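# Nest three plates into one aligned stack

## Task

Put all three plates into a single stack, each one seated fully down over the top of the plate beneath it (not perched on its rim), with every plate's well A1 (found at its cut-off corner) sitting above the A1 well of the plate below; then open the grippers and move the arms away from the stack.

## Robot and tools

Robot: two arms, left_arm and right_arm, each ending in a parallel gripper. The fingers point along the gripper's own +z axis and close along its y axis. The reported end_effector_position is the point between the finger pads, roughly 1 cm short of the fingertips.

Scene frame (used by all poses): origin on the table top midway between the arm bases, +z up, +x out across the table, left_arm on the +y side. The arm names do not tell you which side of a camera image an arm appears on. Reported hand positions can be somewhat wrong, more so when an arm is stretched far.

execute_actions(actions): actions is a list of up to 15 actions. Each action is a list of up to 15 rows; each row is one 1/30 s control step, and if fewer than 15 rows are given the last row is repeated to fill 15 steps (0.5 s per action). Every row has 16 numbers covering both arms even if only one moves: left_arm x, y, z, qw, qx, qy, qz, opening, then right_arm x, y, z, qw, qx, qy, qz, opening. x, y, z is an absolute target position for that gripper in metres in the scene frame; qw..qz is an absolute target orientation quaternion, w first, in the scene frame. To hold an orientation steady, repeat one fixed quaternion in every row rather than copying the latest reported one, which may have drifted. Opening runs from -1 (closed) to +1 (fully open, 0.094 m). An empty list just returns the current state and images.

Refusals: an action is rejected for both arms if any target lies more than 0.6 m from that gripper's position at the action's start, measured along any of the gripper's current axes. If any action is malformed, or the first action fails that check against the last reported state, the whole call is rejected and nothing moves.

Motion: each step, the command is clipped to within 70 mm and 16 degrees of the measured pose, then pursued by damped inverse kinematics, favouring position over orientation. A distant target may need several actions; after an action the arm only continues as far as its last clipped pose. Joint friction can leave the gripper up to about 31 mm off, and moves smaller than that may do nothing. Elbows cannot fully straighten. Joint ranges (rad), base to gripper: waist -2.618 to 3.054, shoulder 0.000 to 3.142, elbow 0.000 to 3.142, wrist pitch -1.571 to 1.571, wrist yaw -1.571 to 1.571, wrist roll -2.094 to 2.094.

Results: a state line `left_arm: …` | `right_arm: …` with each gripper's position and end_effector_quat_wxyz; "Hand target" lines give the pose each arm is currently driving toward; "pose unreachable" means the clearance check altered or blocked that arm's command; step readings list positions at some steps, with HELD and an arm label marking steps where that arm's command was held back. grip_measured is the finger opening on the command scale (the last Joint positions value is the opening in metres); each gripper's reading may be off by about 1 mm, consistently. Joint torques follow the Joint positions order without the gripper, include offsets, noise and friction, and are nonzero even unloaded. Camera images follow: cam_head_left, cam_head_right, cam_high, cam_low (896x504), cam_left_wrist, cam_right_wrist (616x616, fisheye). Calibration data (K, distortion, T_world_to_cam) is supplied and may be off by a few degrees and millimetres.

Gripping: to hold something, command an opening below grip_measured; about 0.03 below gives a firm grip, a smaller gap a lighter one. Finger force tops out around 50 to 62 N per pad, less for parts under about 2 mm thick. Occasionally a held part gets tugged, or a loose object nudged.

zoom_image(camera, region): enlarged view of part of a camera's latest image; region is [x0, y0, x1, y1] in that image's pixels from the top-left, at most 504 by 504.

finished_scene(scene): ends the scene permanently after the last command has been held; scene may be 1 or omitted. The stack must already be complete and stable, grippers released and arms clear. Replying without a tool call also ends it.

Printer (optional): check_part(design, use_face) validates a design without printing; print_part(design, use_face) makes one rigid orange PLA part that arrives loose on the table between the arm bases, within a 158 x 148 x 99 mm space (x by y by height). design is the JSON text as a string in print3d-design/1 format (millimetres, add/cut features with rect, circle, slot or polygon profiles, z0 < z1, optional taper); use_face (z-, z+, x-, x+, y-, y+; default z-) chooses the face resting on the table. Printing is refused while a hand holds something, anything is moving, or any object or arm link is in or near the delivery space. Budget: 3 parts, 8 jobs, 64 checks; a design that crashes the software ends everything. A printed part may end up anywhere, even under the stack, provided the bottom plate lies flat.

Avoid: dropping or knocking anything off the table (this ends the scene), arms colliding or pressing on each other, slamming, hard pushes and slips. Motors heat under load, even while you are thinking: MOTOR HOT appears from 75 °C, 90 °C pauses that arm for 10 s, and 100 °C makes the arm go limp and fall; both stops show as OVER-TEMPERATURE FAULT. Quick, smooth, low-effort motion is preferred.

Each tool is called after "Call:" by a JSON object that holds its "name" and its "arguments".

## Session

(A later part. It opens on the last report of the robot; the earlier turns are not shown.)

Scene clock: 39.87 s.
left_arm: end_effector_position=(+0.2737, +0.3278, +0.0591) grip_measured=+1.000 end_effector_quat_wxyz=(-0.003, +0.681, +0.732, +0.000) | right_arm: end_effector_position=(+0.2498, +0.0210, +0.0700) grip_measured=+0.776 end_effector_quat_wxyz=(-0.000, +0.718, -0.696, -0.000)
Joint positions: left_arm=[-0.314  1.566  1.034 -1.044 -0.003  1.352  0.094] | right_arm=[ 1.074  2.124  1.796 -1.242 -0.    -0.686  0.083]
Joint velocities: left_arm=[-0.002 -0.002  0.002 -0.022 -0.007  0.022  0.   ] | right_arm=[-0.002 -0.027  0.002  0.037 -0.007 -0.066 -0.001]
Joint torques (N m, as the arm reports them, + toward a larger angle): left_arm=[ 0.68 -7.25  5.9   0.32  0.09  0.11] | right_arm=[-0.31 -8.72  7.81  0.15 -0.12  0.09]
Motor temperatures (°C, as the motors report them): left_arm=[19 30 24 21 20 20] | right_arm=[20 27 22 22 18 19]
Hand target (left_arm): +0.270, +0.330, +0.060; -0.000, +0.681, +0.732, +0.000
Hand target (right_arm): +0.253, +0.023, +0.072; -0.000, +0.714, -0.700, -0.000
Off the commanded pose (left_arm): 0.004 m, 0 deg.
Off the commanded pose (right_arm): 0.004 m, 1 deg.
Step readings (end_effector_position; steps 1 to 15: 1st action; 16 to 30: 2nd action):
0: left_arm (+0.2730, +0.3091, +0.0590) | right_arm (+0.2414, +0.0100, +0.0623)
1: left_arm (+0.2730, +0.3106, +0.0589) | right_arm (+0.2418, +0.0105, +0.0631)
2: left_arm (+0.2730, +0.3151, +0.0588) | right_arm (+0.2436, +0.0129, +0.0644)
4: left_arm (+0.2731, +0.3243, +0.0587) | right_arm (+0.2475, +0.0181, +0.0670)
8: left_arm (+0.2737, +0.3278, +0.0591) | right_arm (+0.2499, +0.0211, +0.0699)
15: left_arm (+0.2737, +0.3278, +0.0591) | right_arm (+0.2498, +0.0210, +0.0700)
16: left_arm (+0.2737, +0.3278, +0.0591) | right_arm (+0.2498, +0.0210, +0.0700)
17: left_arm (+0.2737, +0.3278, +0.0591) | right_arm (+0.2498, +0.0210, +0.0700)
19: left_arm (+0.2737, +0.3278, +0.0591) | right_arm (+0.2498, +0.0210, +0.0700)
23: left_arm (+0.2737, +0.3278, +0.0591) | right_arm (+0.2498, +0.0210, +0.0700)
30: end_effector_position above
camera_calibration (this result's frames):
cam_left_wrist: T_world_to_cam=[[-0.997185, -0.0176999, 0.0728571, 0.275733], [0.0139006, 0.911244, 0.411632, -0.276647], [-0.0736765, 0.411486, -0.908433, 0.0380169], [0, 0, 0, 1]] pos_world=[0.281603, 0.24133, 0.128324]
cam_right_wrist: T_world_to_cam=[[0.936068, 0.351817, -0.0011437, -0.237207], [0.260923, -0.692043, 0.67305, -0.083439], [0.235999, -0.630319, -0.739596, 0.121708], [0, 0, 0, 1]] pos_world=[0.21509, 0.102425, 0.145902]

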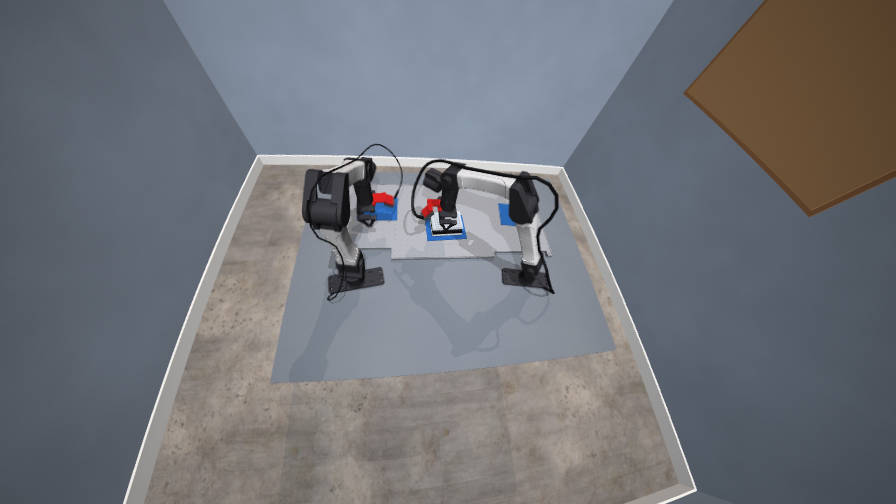

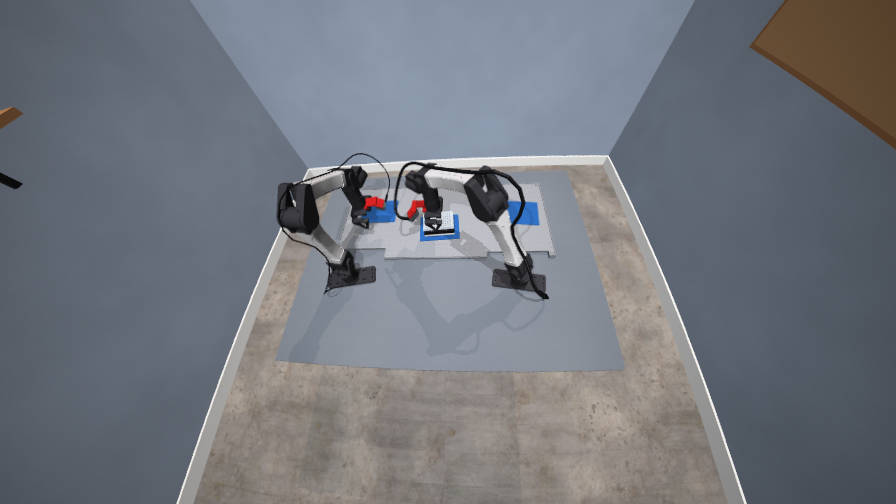

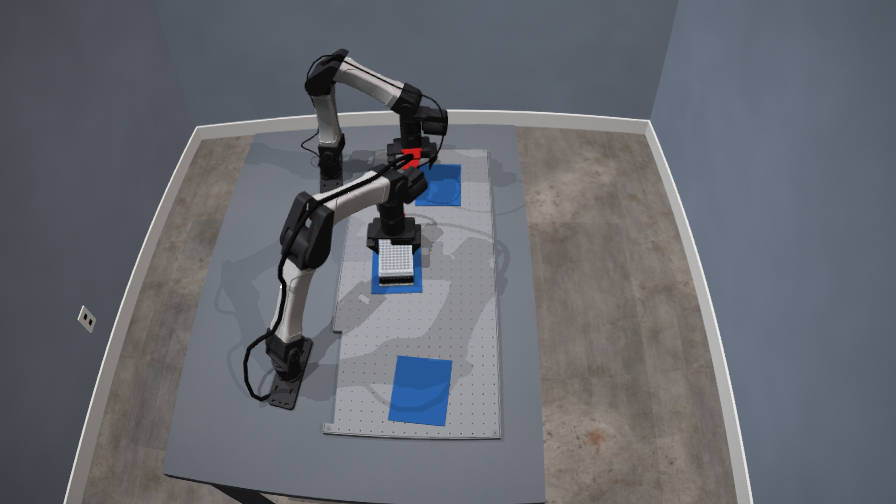

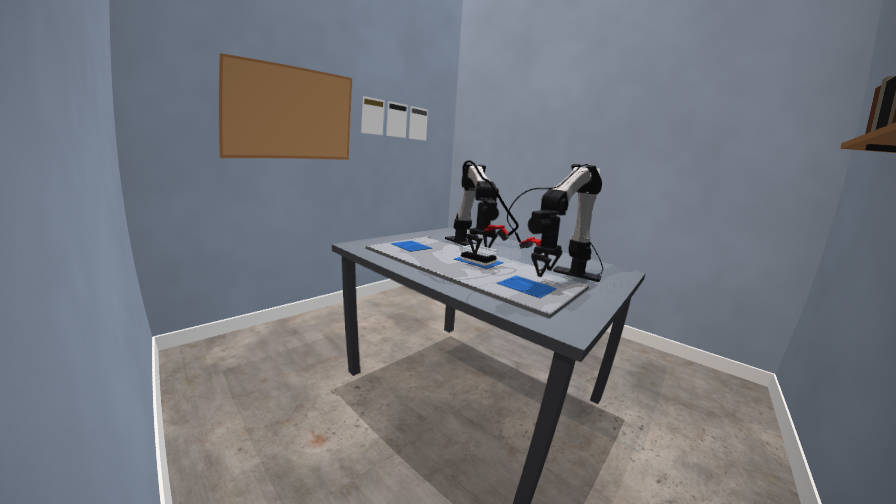

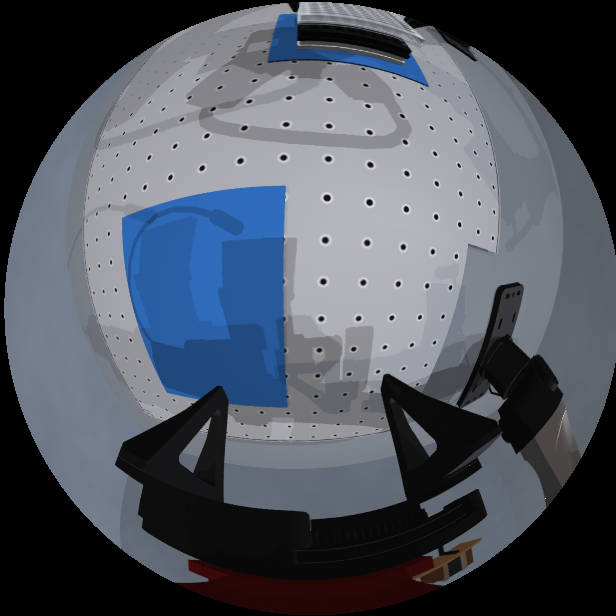

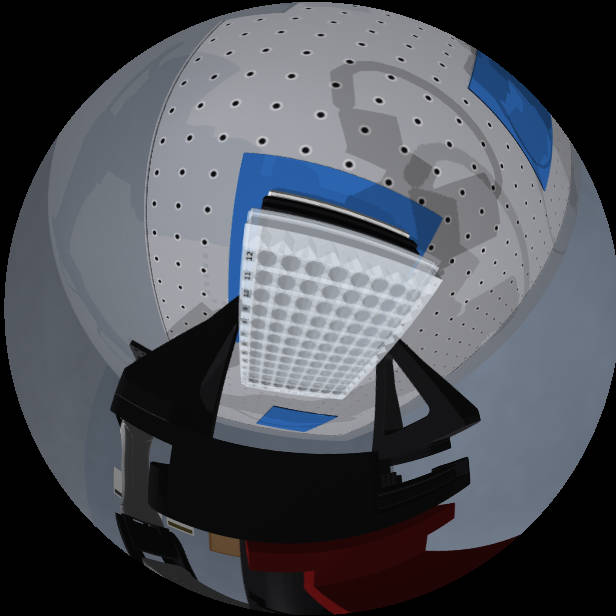

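Very close. Descend stepwise.

Call:
{"name": "execute_actions", "arguments": {"actions": [[[0.27,0.33,0.06,0,0.681,0.732,0,1,0.249,0.020,0.060,0,-0.716,0.698,0,0.75]],[[0.27,0.33,0.06,0,0.681,0.732,0,1,0.249,0.020,0.056,0,-0.716,0.698,0,0.75]],[[0.27,0.33,0.06,0,0.681,0.732,0,1,0.249,0.020,0.053,0,-0.716,0.698,0,0.75]],[[0.27,0.33,0.06,0,0.681,0.732,0,1,0.249,0.020,0.051,0,-0.716,0.698,0,0.75]]]}}

Call:
{"name": "zoom_image", "arguments": {"camera": "cam_high", "region": [360, 230, 430, 300]}}

Call:
{"name": "zoom_image", "arguments": {"camera": "cam_right_wrist", "region": [200, 150, 480, 420]}}

Call:
{"name": "zoom_image", "arguments": {"camera": "cam_low", "region": [450, 230, 510, 275]}}

Scene clock: 42.83 s.
left_arm: end_effector_position=(+0.2737, +0.3278, +0.0591) grip_measured=+1.000 end_effector_quat_wxyz=(-0.003, +0.681, +0.732, +0.000) | right_arm: end_effector_position=(+0.2494, +0.0205, +0.0578) grip_measured=+0.776 end_effector_quat_wxyz=(-0.002, +0.718, -0.696, -0.000)
Joint positions: left_arm=[-0.314  1.566  1.034 -1.044 -0.003  1.353  0.094] | right_arm=[ 1.074  2.124  1.747 -1.19  -0.    -0.686  0.083]
Joint velocities: left_arm=[-0.007  0.007  0.002  0.007 -0.037 -0.022  0.   ] | right_arm=[-0.007  0.007 -0.007 -0.007  0.007 -0.081 -0.001]
Joint torques (N m, as the arm reports them, + toward a larger angle): left_arm=[ 0.92 -7.23  6.08  0.29  0.11  0.1 ] | right_arm=[-0.15 -9.19  4.51  0.59 -0.12  0.06]
Motor temperatures (°C, as the motors report them): left_arm=[19 30 24 21 20 20] | right_arm=[20 28 22 22 18 19]
Hand target (left_arm): +0.270, +0.330, +0.060; -0.000, +0.681, +0.732, +0.000
Hand target (right_arm): +0.249, +0.020, +0.051; +0.000, +0.716, -0.698, -0.000
Off the commanded pose (left_arm): 0.004 m, 0 deg.
Off the commanded pose (right_arm): 0.007 m, 0 deg.
Step readings (end_effector_position; steps 1 to 15: 1st action; 16 to 30: 2nd action; 31 to 45: 3rd action; 46 to 60: 4th action):
0: left_arm (+0.2737, +0.3278, +0.0591) | right_arm (+0.2498, +0.0210, +0.0700)
1: left_arm (+0.2737, +0.3278, +0.0591) | right_arm (+0.2498, +0.0211, +0.0692)
2: left_arm (+0.2737, +0.3278, +0.0591) | right_arm (+0.2498, +0.0210, +0.0683)
4: left_arm (+0.2737, +0.3278, +0.0591) | right_arm (+0.2488, +0.0197, +0.0658)
8: left_arm (+0.2737, +0.3278, +0.0591) | right_arm (+0.2485, +0.0193, +0.0648)
15: left_arm (+0.2737, +0.3278, +0.0591) | right_arm (+0.2490, +0.0200, +0.0647)
16: left_arm (+0.2737, +0.3278, +0.0591) | right_arm (+0.2491, +0.0201, +0.0644)
17: left_arm (+0.2737, +0.3278, +0.0591) | right_arm (+0.2493, +0.0204, +0.0639)
19: left_arm (+0.2737, +0.3278, +0.0591) | right_arm (+0.2490, +0.0200, +0.0625)
23: left_arm (+0.2737, +0.3278, +0.0591) | right_arm (+0.2489, +0.0198, +0.0618)
30: left_arm (+0.2737, +0.3278, +0.0591) | right_arm (+0.2493, +0.0204, +0.0618)
31: left_arm (+0.2737, +0.3278, +0.0591) | right_arm (+0.2495, +0.0206, +0.0618)
32: left_arm (+0.2737, +0.3278, +0.0591) | right_arm (+0.2497, +0.0209, +0.0618)
34: left_arm (+0.2737, +0.3278, +0.0591) | right_arm (+0.2502, +0.0215, +0.0618)
38: left_arm (+0.2737, +0.3278, +0.0591) | right_arm (+0.2507, +0.0222, +0.0618)
45: left_arm (+0.2737, +0.3278, +0.0591) | right_arm (+0.2509, +0.0224, +0.0618)
46: left_arm (+0.2737, +0.3278, +0.0591) | right_arm (+0.2508, +0.0224, +0.0612)
47: left_arm (+0.2737, +0.3278, +0.0591) | right_arm (+0.2506, +0.0221, +0.0605)
49: left_arm (+0.2737, +0.3278, +0.0591) | right_arm (+0.2497, +0.0208, +0.0586)
53: left_arm (+0.2737, +0.3278, +0.0591) | right_arm (+0.2491, +0.0202, +0.0578)
60: end_effector_position above
camera_calibration (this result's frames):
cam_left_wrist: T_world_to_cam=[[-0.997192, -0.0173194, 0.0728586, 0.27561], [0.0142488, 0.911239, 0.411631, -0.276741], [-0.0735208, 0.411513, -0.908434, 0.0379656], [0, 0, 0, 1]] pos_world=[0.28157, 0.241327, 0.128324]
cam_right_wrist: T_world_to_cam=[[0.936068, 0.351817, 0.00144592, -0.236835], [0.259675, -0.693672, 0.671854, -0.0750367], [0.237373, -0.628526, -0.740682, 0.112117], [0, 0, 0, 1]] pos_world=[0.214565, 0.10174, 0.133799]

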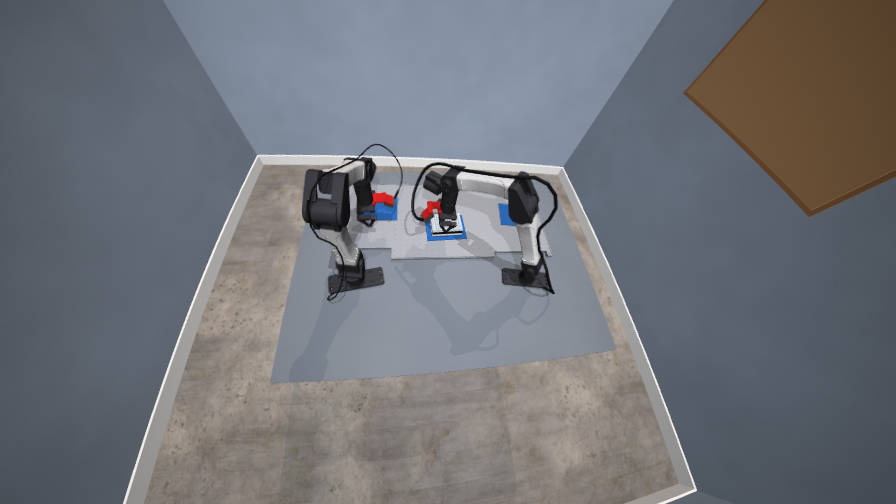

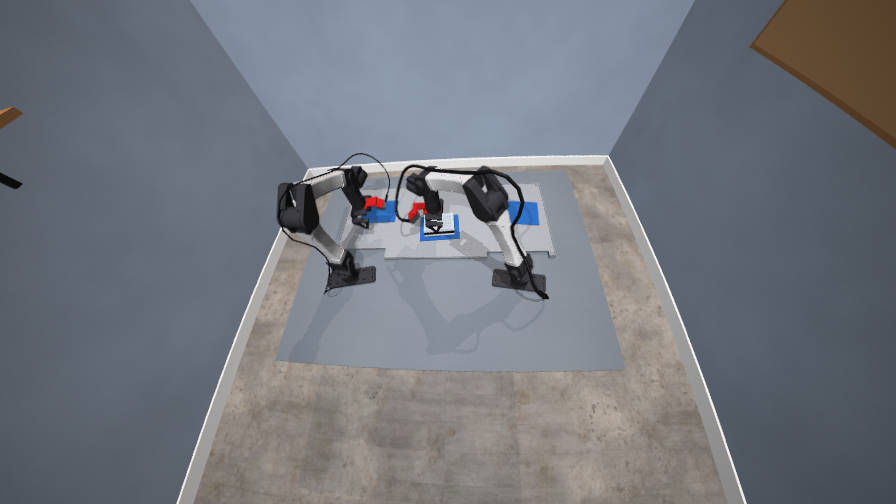

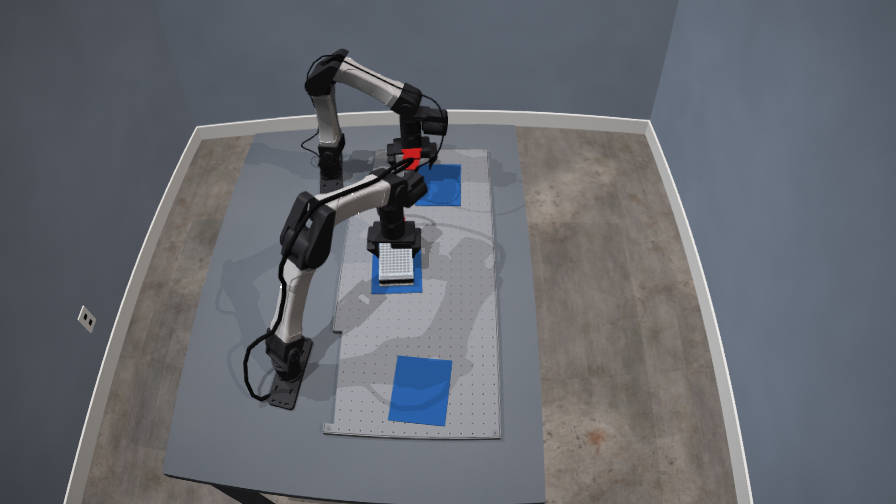

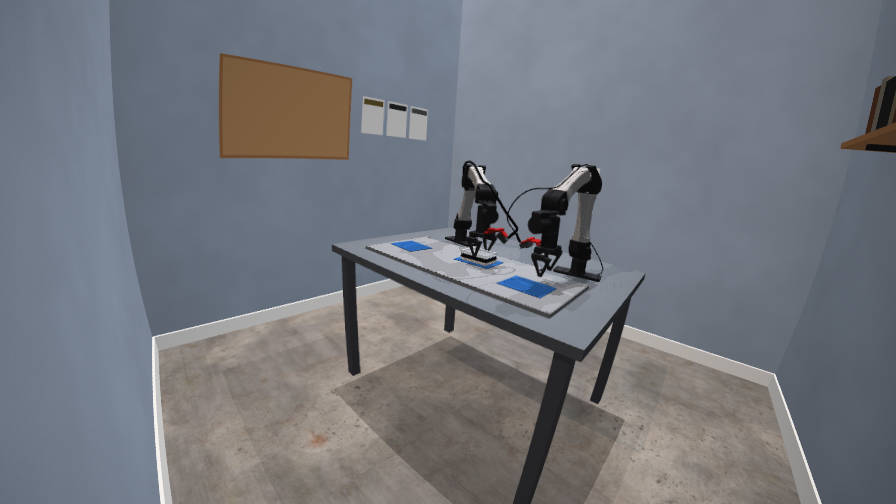

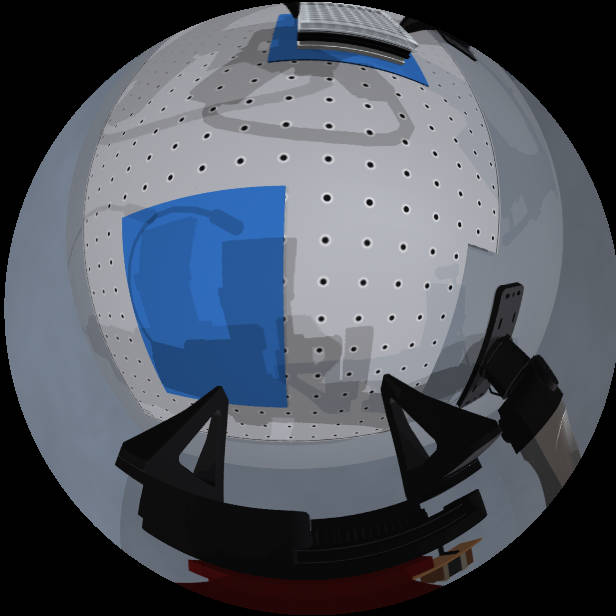

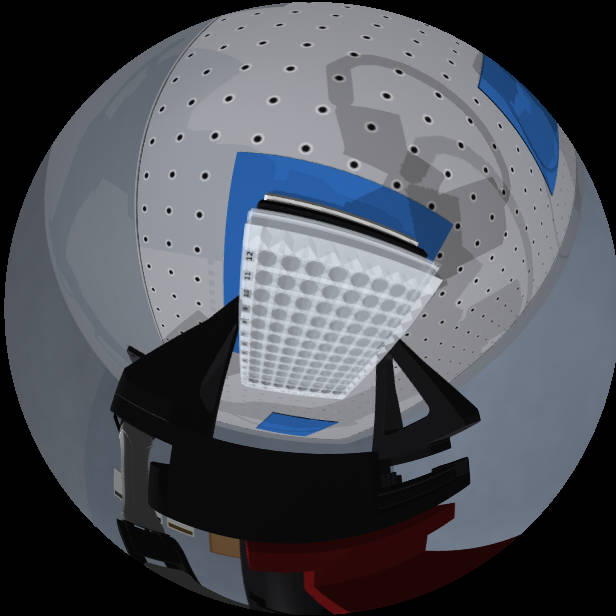

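Region (360, 230, 430, 300) of cam_high's 896x504 image, scaled by 7.200, with more detail than that image has.

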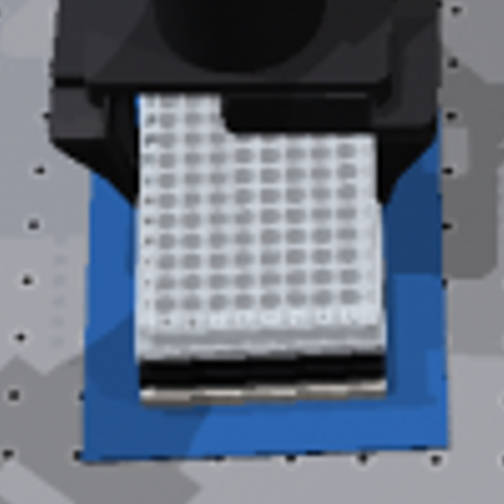

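Region (200, 150, 480, 420) of cam_right_wrist's 616x616 image, scaled by 1.800, with more detail than that image has; it fills the top 486 rows of this view, and the rest is white.

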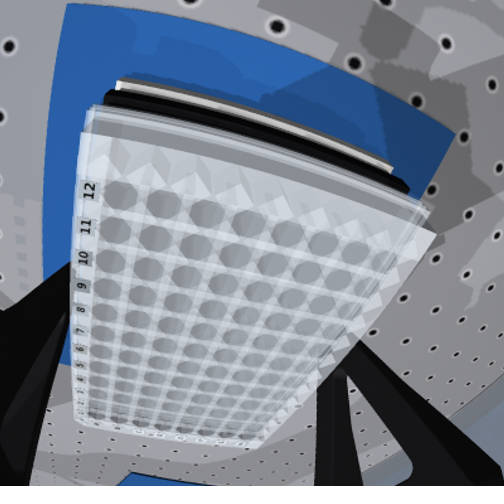

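Region (450, 230, 510, 275) of cam_low's 896x504 image, scaled by 8.400, with more detail than that image has; it fills the top 378 rows of this view, and the rest is white.

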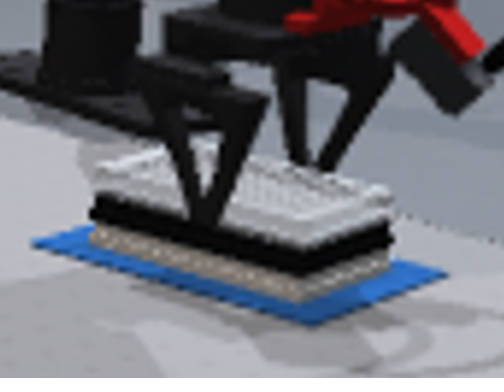

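Call:
{"name": "execute_actions", "arguments": {"actions": [[[0.27,0.33,0.06,0,0.681,0.732,0,1,0.2495,0.0205,0.050,0,-0.711,0.703,0,0.75]],[[0.27,0.33,0.06,0,0.681,0.732,0,1,0.2495,0.0205,0.046,0,-0.711,0.703,0,0.75]],[[0.27,0.33,0.06,0,0.681,0.732,0,1,0.2495,0.0205,0.043,0,-0.711,0.703,0,0.75]]]}}

Call:
{"name": "zoom_image", "arguments": {"camera": "cam_high", "region": [360, 230, 430, 300]}}

Call:
{"name": "zoom_image", "arguments": {"camera": "cam_right_wrist", "region": [200, 150, 480, 420]}}

Call:
{"name": "zoom_image", "arguments": {"camera": "cam_left_wrist", "region": [260, 0, 440, 90]}}

Scene clock: 45.23 s.
left_arm: end_effector_position=(+0.2737, +0.3278, +0.0591) grip_measured=+1.000 end_effector_quat_wxyz=(-0.003, +0.681, +0.732, +0.000) | right_arm: end_effector_position=(+0.2504, +0.0217, +0.0560) grip_measured=+0.776 end_effector_quat_wxyz=(-0.006, +0.714, -0.700, -0.001)
Joint positions: left_arm=[-0.314  1.566  1.034 -1.044 -0.003  1.353  0.094] | right_arm=[ 1.074  2.124  1.74  -1.175  0.    -0.674  0.083]
Joint velocities: left_arm=[ 0.007 -0.017  0.002 -0.007  0.051 -0.022  0.   ] | right_arm=[-0.007  0.012 -0.007 -0.007  0.022 -0.051  0.001]
Joint torques (N m, as the arm reports them, + toward a larger angle): left_arm=[ 0.86 -7.23  6.1   0.36  0.09  0.1 ] | right_arm=[-0.18 -8.61  3.75  0.74 -0.13  0.08]
Motor temperatures (°C, as the motors report them): left_arm=[19 30 24 21 20 20] | right_arm=[20 29 22 22 18 19]
Hand target (left_arm): +0.270, +0.330, +0.060; -0.000, +0.681, +0.732, +0.000
Hand target (right_arm): +0.249, +0.020, +0.043; +0.000, +0.711, -0.703, -0.000
Off the commanded pose (left_arm): 0.004 m, 0 deg.
Off the commanded pose (right_arm): 0.013 m, 1 deg.
Step readings (end_effector_position; steps 1 to 15: 1st action; 16 to 30: 2nd action; 31 to 45: 3rd action):
0: left_arm (+0.2737, +0.3278, +0.0591) | right_arm (+0.2494, +0.0205, +0.0578)
1: left_arm (+0.2737, +0.3278, +0.0591) | right_arm (+0.2495, +0.0206, +0.0578)
2: left_arm (+0.2737, +0.3278, +0.0591) | right_arm (+0.2495, +0.0206, +0.0578)
4: left_arm (+0.2737, +0.3278, +0.0591) | right_arm (+0.2495, +0.0207, +0.0578)
8: left_arm (+0.2737, +0.3278, +0.0591) | right_arm (+0.2496, +0.0208, +0.0578)
15: left_arm (+0.2737, +0.3278, +0.0591) | right_arm (+0.2497, +0.0209, +0.0578)
16: left_arm (+0.2737, +0.3278, +0.0591) | right_arm (+0.2499, +0.0211, +0.0578)
17: left_arm (+0.2737, +0.3278, +0.0591) | right_arm (+0.2502, +0.0215, +0.0578)
19: left_arm (+0.2737, +0.3278, +0.0591) | right_arm (+0.2504, +0.0219, +0.0578)
23: left_arm (+0.2737, +0.3278, +0.0591) | right_arm (+0.2504, +0.0219, +0.0578)
30: left_arm (+0.2737, +0.3278, +0.0591) | right_arm (+0.2504, +0.0219, +0.0578)
31: left_arm (+0.2737, +0.3278, +0.0591) | right_arm (+0.2503, +0.0216, +0.0569)
32: left_arm (+0.2737, +0.3278, +0.0591) | right_arm (+0.2502, +0.0215, +0.0561)
34: left_arm (+0.2737, +0.3278, +0.0591) | right_arm (+0.2504, +0.0217, +0.0560)
38: left_arm (+0.2737, +0.3278, +0.0591) | right_arm (+0.2504, +0.0217, +0.0560)
45: end_effector_position above
camera_calibration (this result's frames):
cam_left_wrist: T_world_to_cam=[[-0.997192, -0.0173194, 0.0728586, 0.27561], [0.0142488, 0.911239, 0.411631, -0.276741], [-0.0735208, 0.411513, -0.908434, 0.0379656], [0, 0, 0, 1]] pos_world=[0.28157, 0.241327, 0.128324]
cam_right_wrist: T_world_to_cam=[[0.940142, 0.340695, 0.0077287, -0.239292], [0.24832, -0.700415, 0.669146, -0.0701301], [0.233388, -0.627173, -0.743091, 0.112393], [0, 0, 0, 1]] pos_world=[0.216152, 0.102895, 0.132295]

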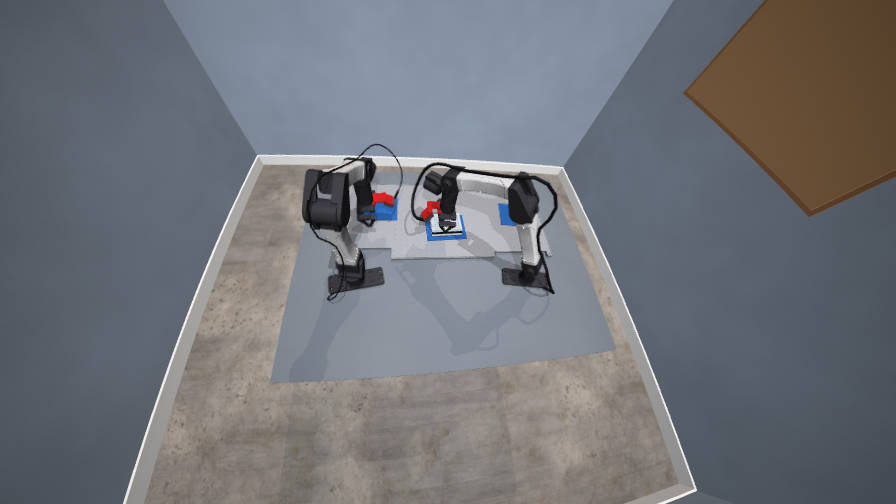

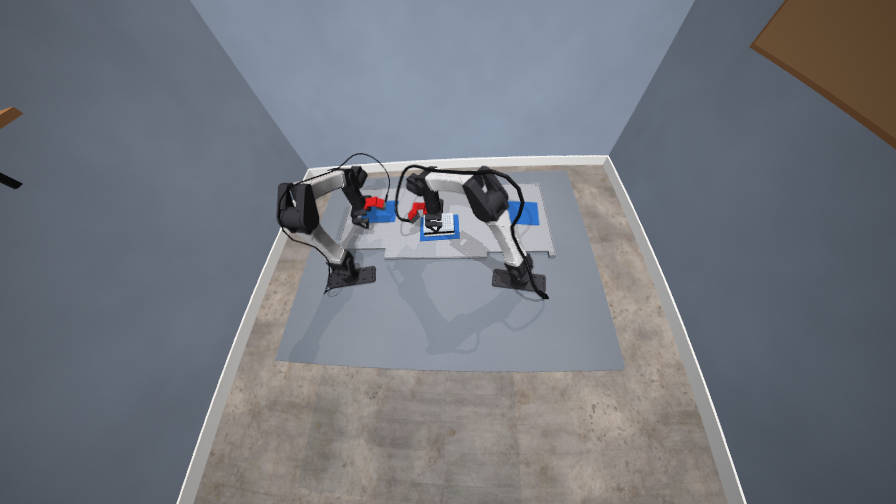

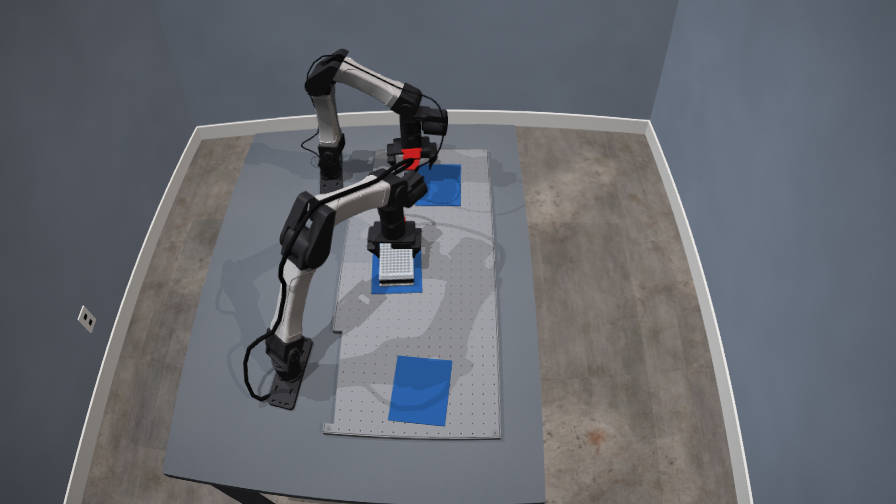

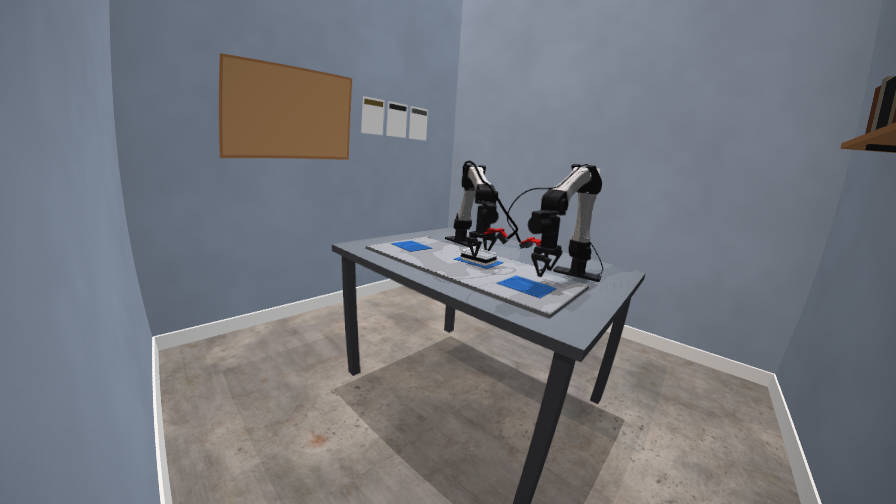

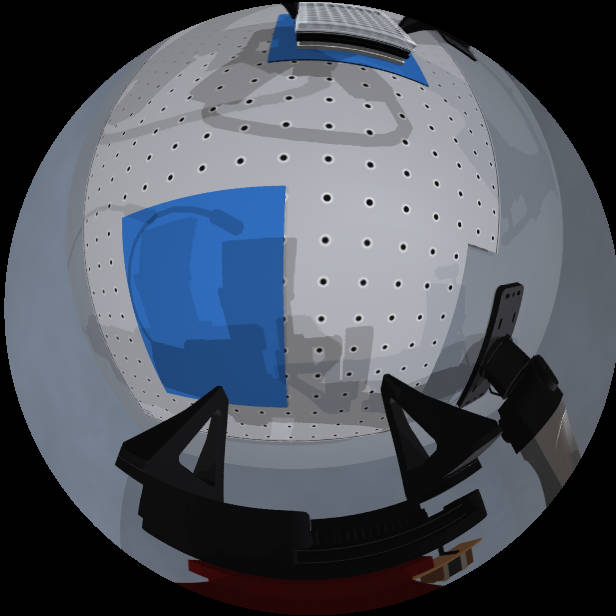

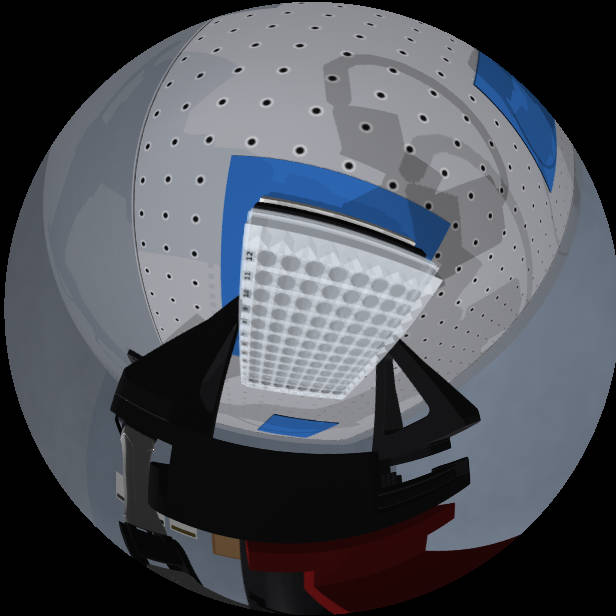

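Region (360, 230, 430, 300) of cam_high's 896x504 image, scaled by 7.200, with more detail than that image has.

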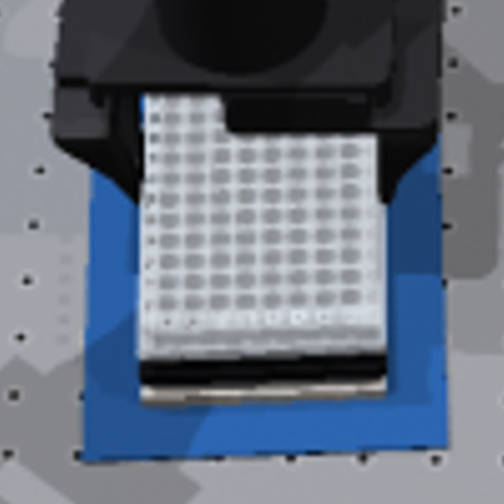

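Region (200, 150, 480, 420) of cam_right_wrist's 616x616 image, scaled by 1.800, with more detail than that image has; it fills the top 486 rows of this view, and the rest is white.

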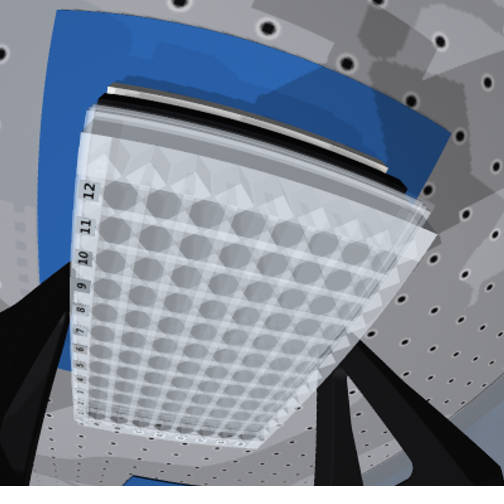

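Region (260, 0, 440, 90) of cam_left_wrist's 616x616 image, scaled by 2.800, with more detail than that image has.

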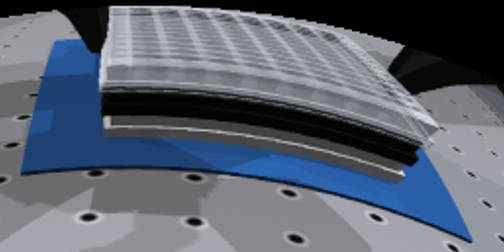

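Call:
{"name": "execute_actions", "arguments": {"actions": [[[0.27,0.33,0.06,0,0.681,0.732,0,1,0.2485,0.019,0.050,0,-0.719,0.695,0,0.75]],[[0.27,0.33,0.06,0,0.681,0.732,0,1,0.248,0.0185,0.048,0,-0.719,0.695,0,0.75]]]}}

Call:
{"name": "zoom_image", "arguments": {"camera": "cam_high", "region": [360, 230, 430, 300]}}

Call:
{"name": "zoom_image", "arguments": {"camera": "cam_right_wrist", "region": [200, 150, 480, 420]}}

Call:
{"name": "zoom_image", "arguments": {"camera": "cam_left_wrist", "region": [260, 0, 440, 90]}}

Scene clock: 46.97 s.
left_arm: end_effector_position=(+0.2737, +0.3278, +0.0591) grip_measured=+1.000 end_effector_quat_wxyz=(-0.003, +0.681, +0.732, +0.000) | right_arm: end_effector_position=(+0.2504, +0.0217, +0.0560) grip_measured=+0.776 end_effector_quat_wxyz=(-0.006, +0.715, -0.699, -0.001)
Joint positions: left_arm=[-0.314  1.566  1.034 -1.044 -0.003  1.353  0.094] | right_arm=[ 1.074  2.124  1.74  -1.175  0.    -0.675  0.083]
Joint velocities: left_arm=[-0.002  0.022 -0.007 -0.007 -0.037 -0.022  0.   ] | right_arm=[-0.012 -0.032  0.007  0.066  0.051  0.007  0.   ]
Joint torques (N m, as the arm reports them, + toward a larger angle): left_arm=[ 0.48 -7.03  6.25  0.35  0.1   0.13] | right_arm=[-0.17 -9.6   3.7   0.57 -0.13 -0.14]
Motor temperatures (°C, as the motors report them): left_arm=[19 30 24 21 20 20] | right_arm=[20 30 22 22 18 19]
Hand target (left_arm): +0.270, +0.330, +0.060; -0.000, +0.681, +0.732, +0.000
Hand target (right_arm): +0.248, +0.018, +0.048; +0.000, +0.719, -0.695, -0.000
Off the commanded pose (left_arm): 0.004 m, 0 deg.
Off the commanded pose (right_arm): 0.009 m, 1 deg.
Step readings (end_effector_position; steps 1 to 15: 1st action; 16 to 30: 2nd action):
0: left_arm (+0.2737, +0.3278, +0.0591) | right_arm (+0.2504, +0.0217, +0.0560)
1: left_arm (+0.2737, +0.3278, +0.0591) | right_arm (+0.2504, +0.0217, +0.0560)
2: left_arm (+0.2737, +0.3278, +0.0591) | right_arm (+0.2504, +0.0217, +0.0560)
4: left_arm (+0.2737, +0.3278, +0.0591) | right_arm (+0.2504, +0.0217, +0.0560)
8: left_arm (+0.2737, +0.3278, +0.0591) | right_arm (+0.2504, +0.0217, +0.0560)
15: left_arm (+0.2737, +0.3278, +0.0591) | right_arm (+0.2504, +0.0217, +0.0560)
16: left_arm (+0.2737, +0.3278, +0.0591) | right_arm (+0.2504, +0.0217, +0.0560)
17: left_arm (+0.2737, +0.3278, +0.0591) | right_arm (+0.2504, +0.0217, +0.0560)
19: left_arm (+0.2737, +0.3278, +0.0591) | right_arm (+0.2504, +0.0217, +0.0560)
23: left_arm (+0.2737, +0.3278, +0.0591) | right_arm (+0.2504, +0.0217, +0.0560)
30: end_effector_position above
camera_calibration (this result's frames):
cam_left_wrist: T_world_to_cam=[[-0.997192, -0.0173194, 0.0728586, 0.27561], [0.0142488, 0.911239, 0.411631, -0.276741], [-0.0735208, 0.411513, -0.908434, 0.0379656], [0, 0, 0, 1]] pos_world=[0.28157, 0.241327, 0.128324]
cam_right_wrist: T_world_to_cam=[[0.939752, 0.34177, 0.00773546, -0.239218], [0.249115, -0.700125, 0.669154, -0.0703358], [0.234113, -0.626911, -0.743084, 0.112206], [0, 0, 0, 1]] pos_world=[0.216059, 0.102857, 0.132294]

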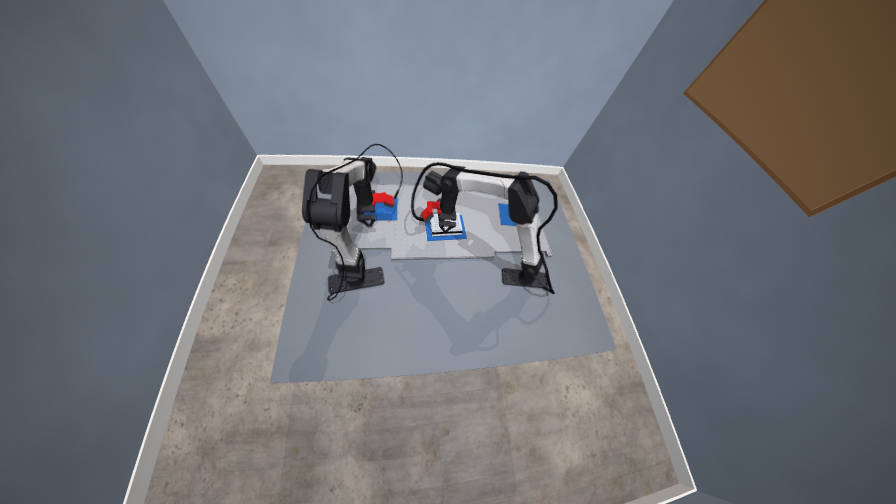

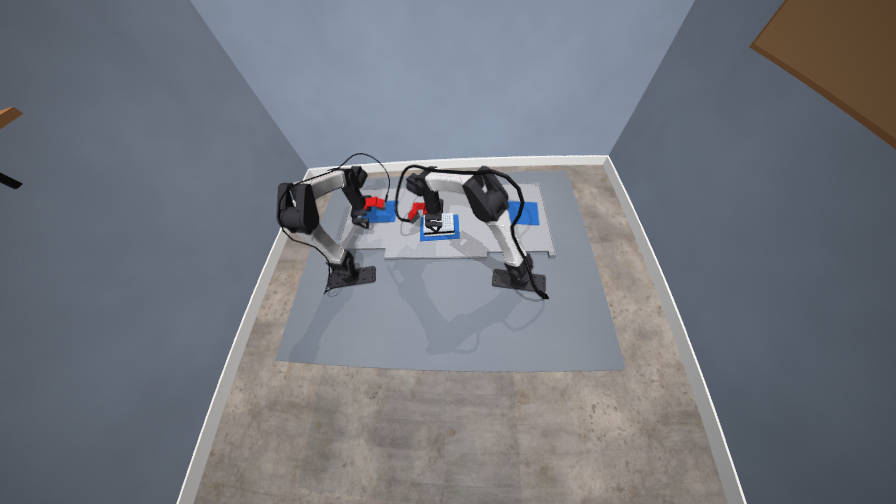

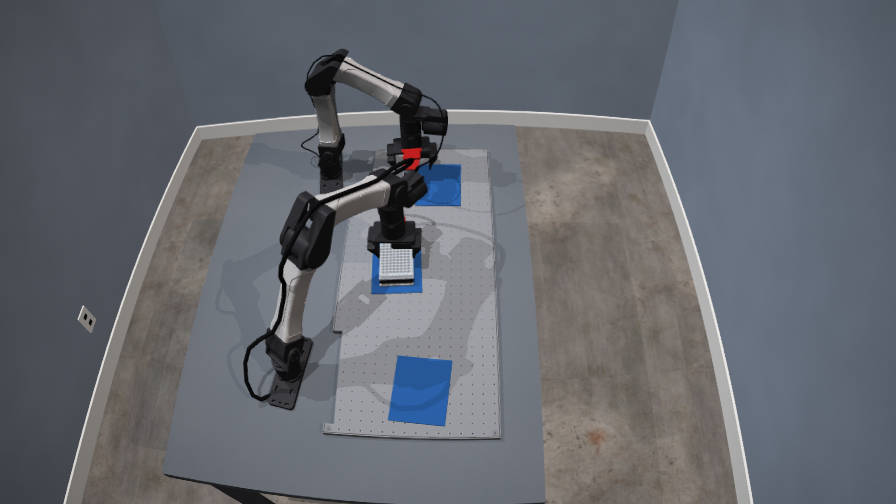

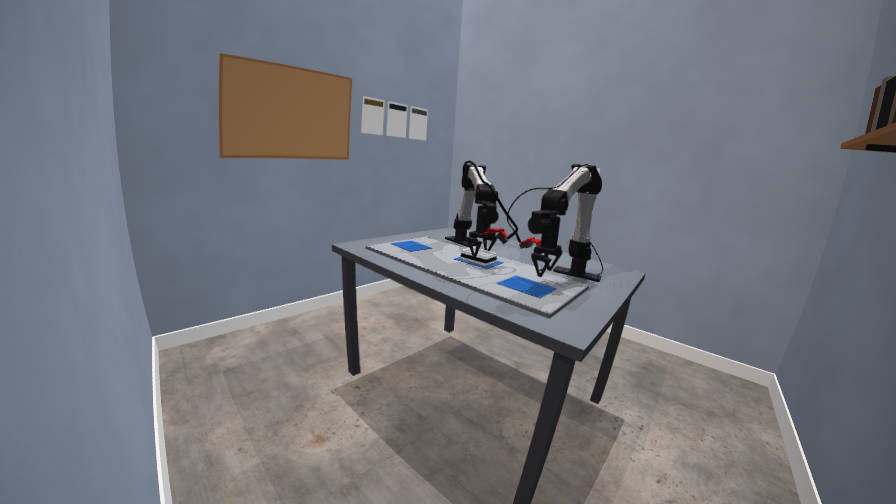

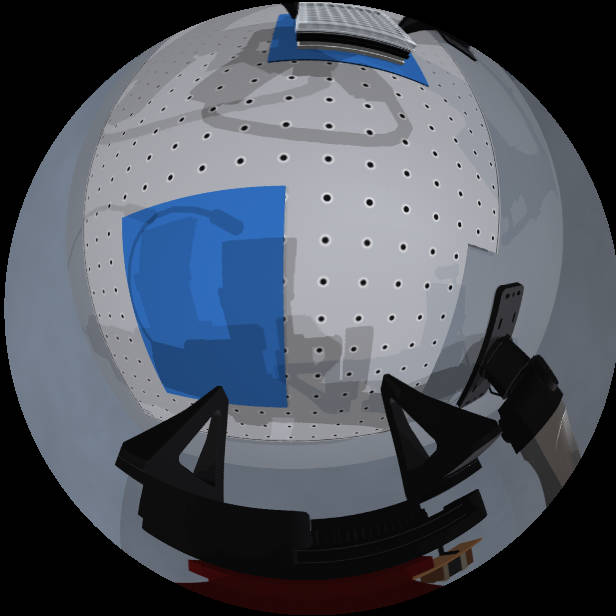

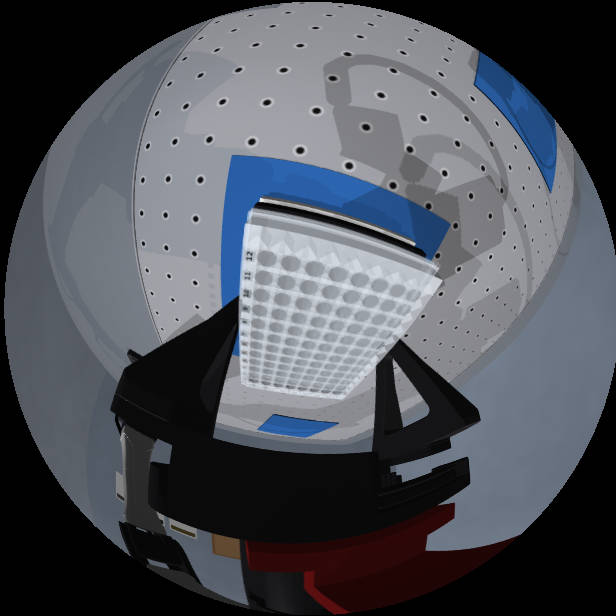

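Region (360, 230, 430, 300) of cam_high's 896x504 image, scaled by 7.200, with more detail than that image has.

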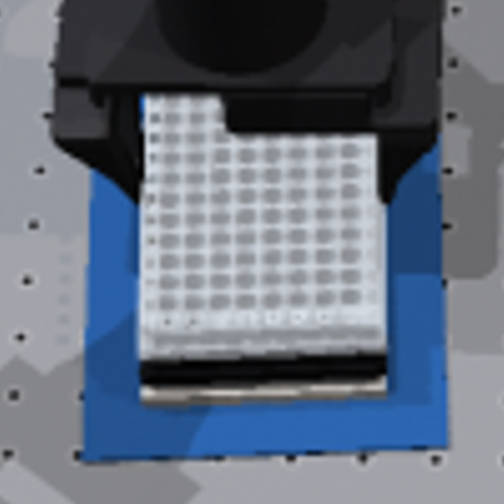

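Region (200, 150, 480, 420) of cam_right_wrist's 616x616 image, scaled by 1.800, with more detail than that image has; it fills the top 486 rows of this view, and the rest is white.

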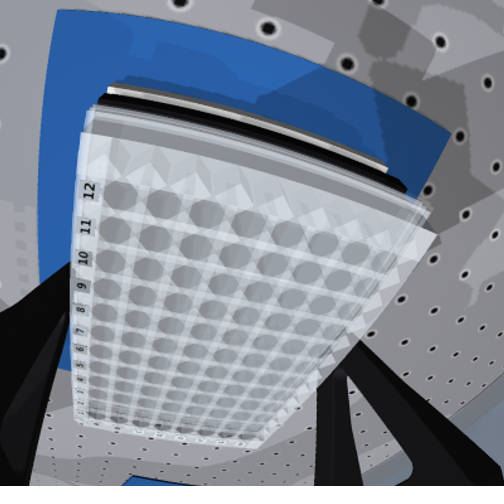

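Region (260, 0, 440, 90) of cam_left_wrist's 616x616 image, scaled by 2.800, with more detail than that image has.

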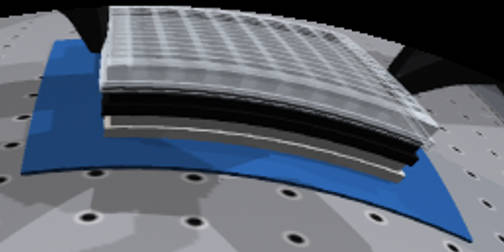

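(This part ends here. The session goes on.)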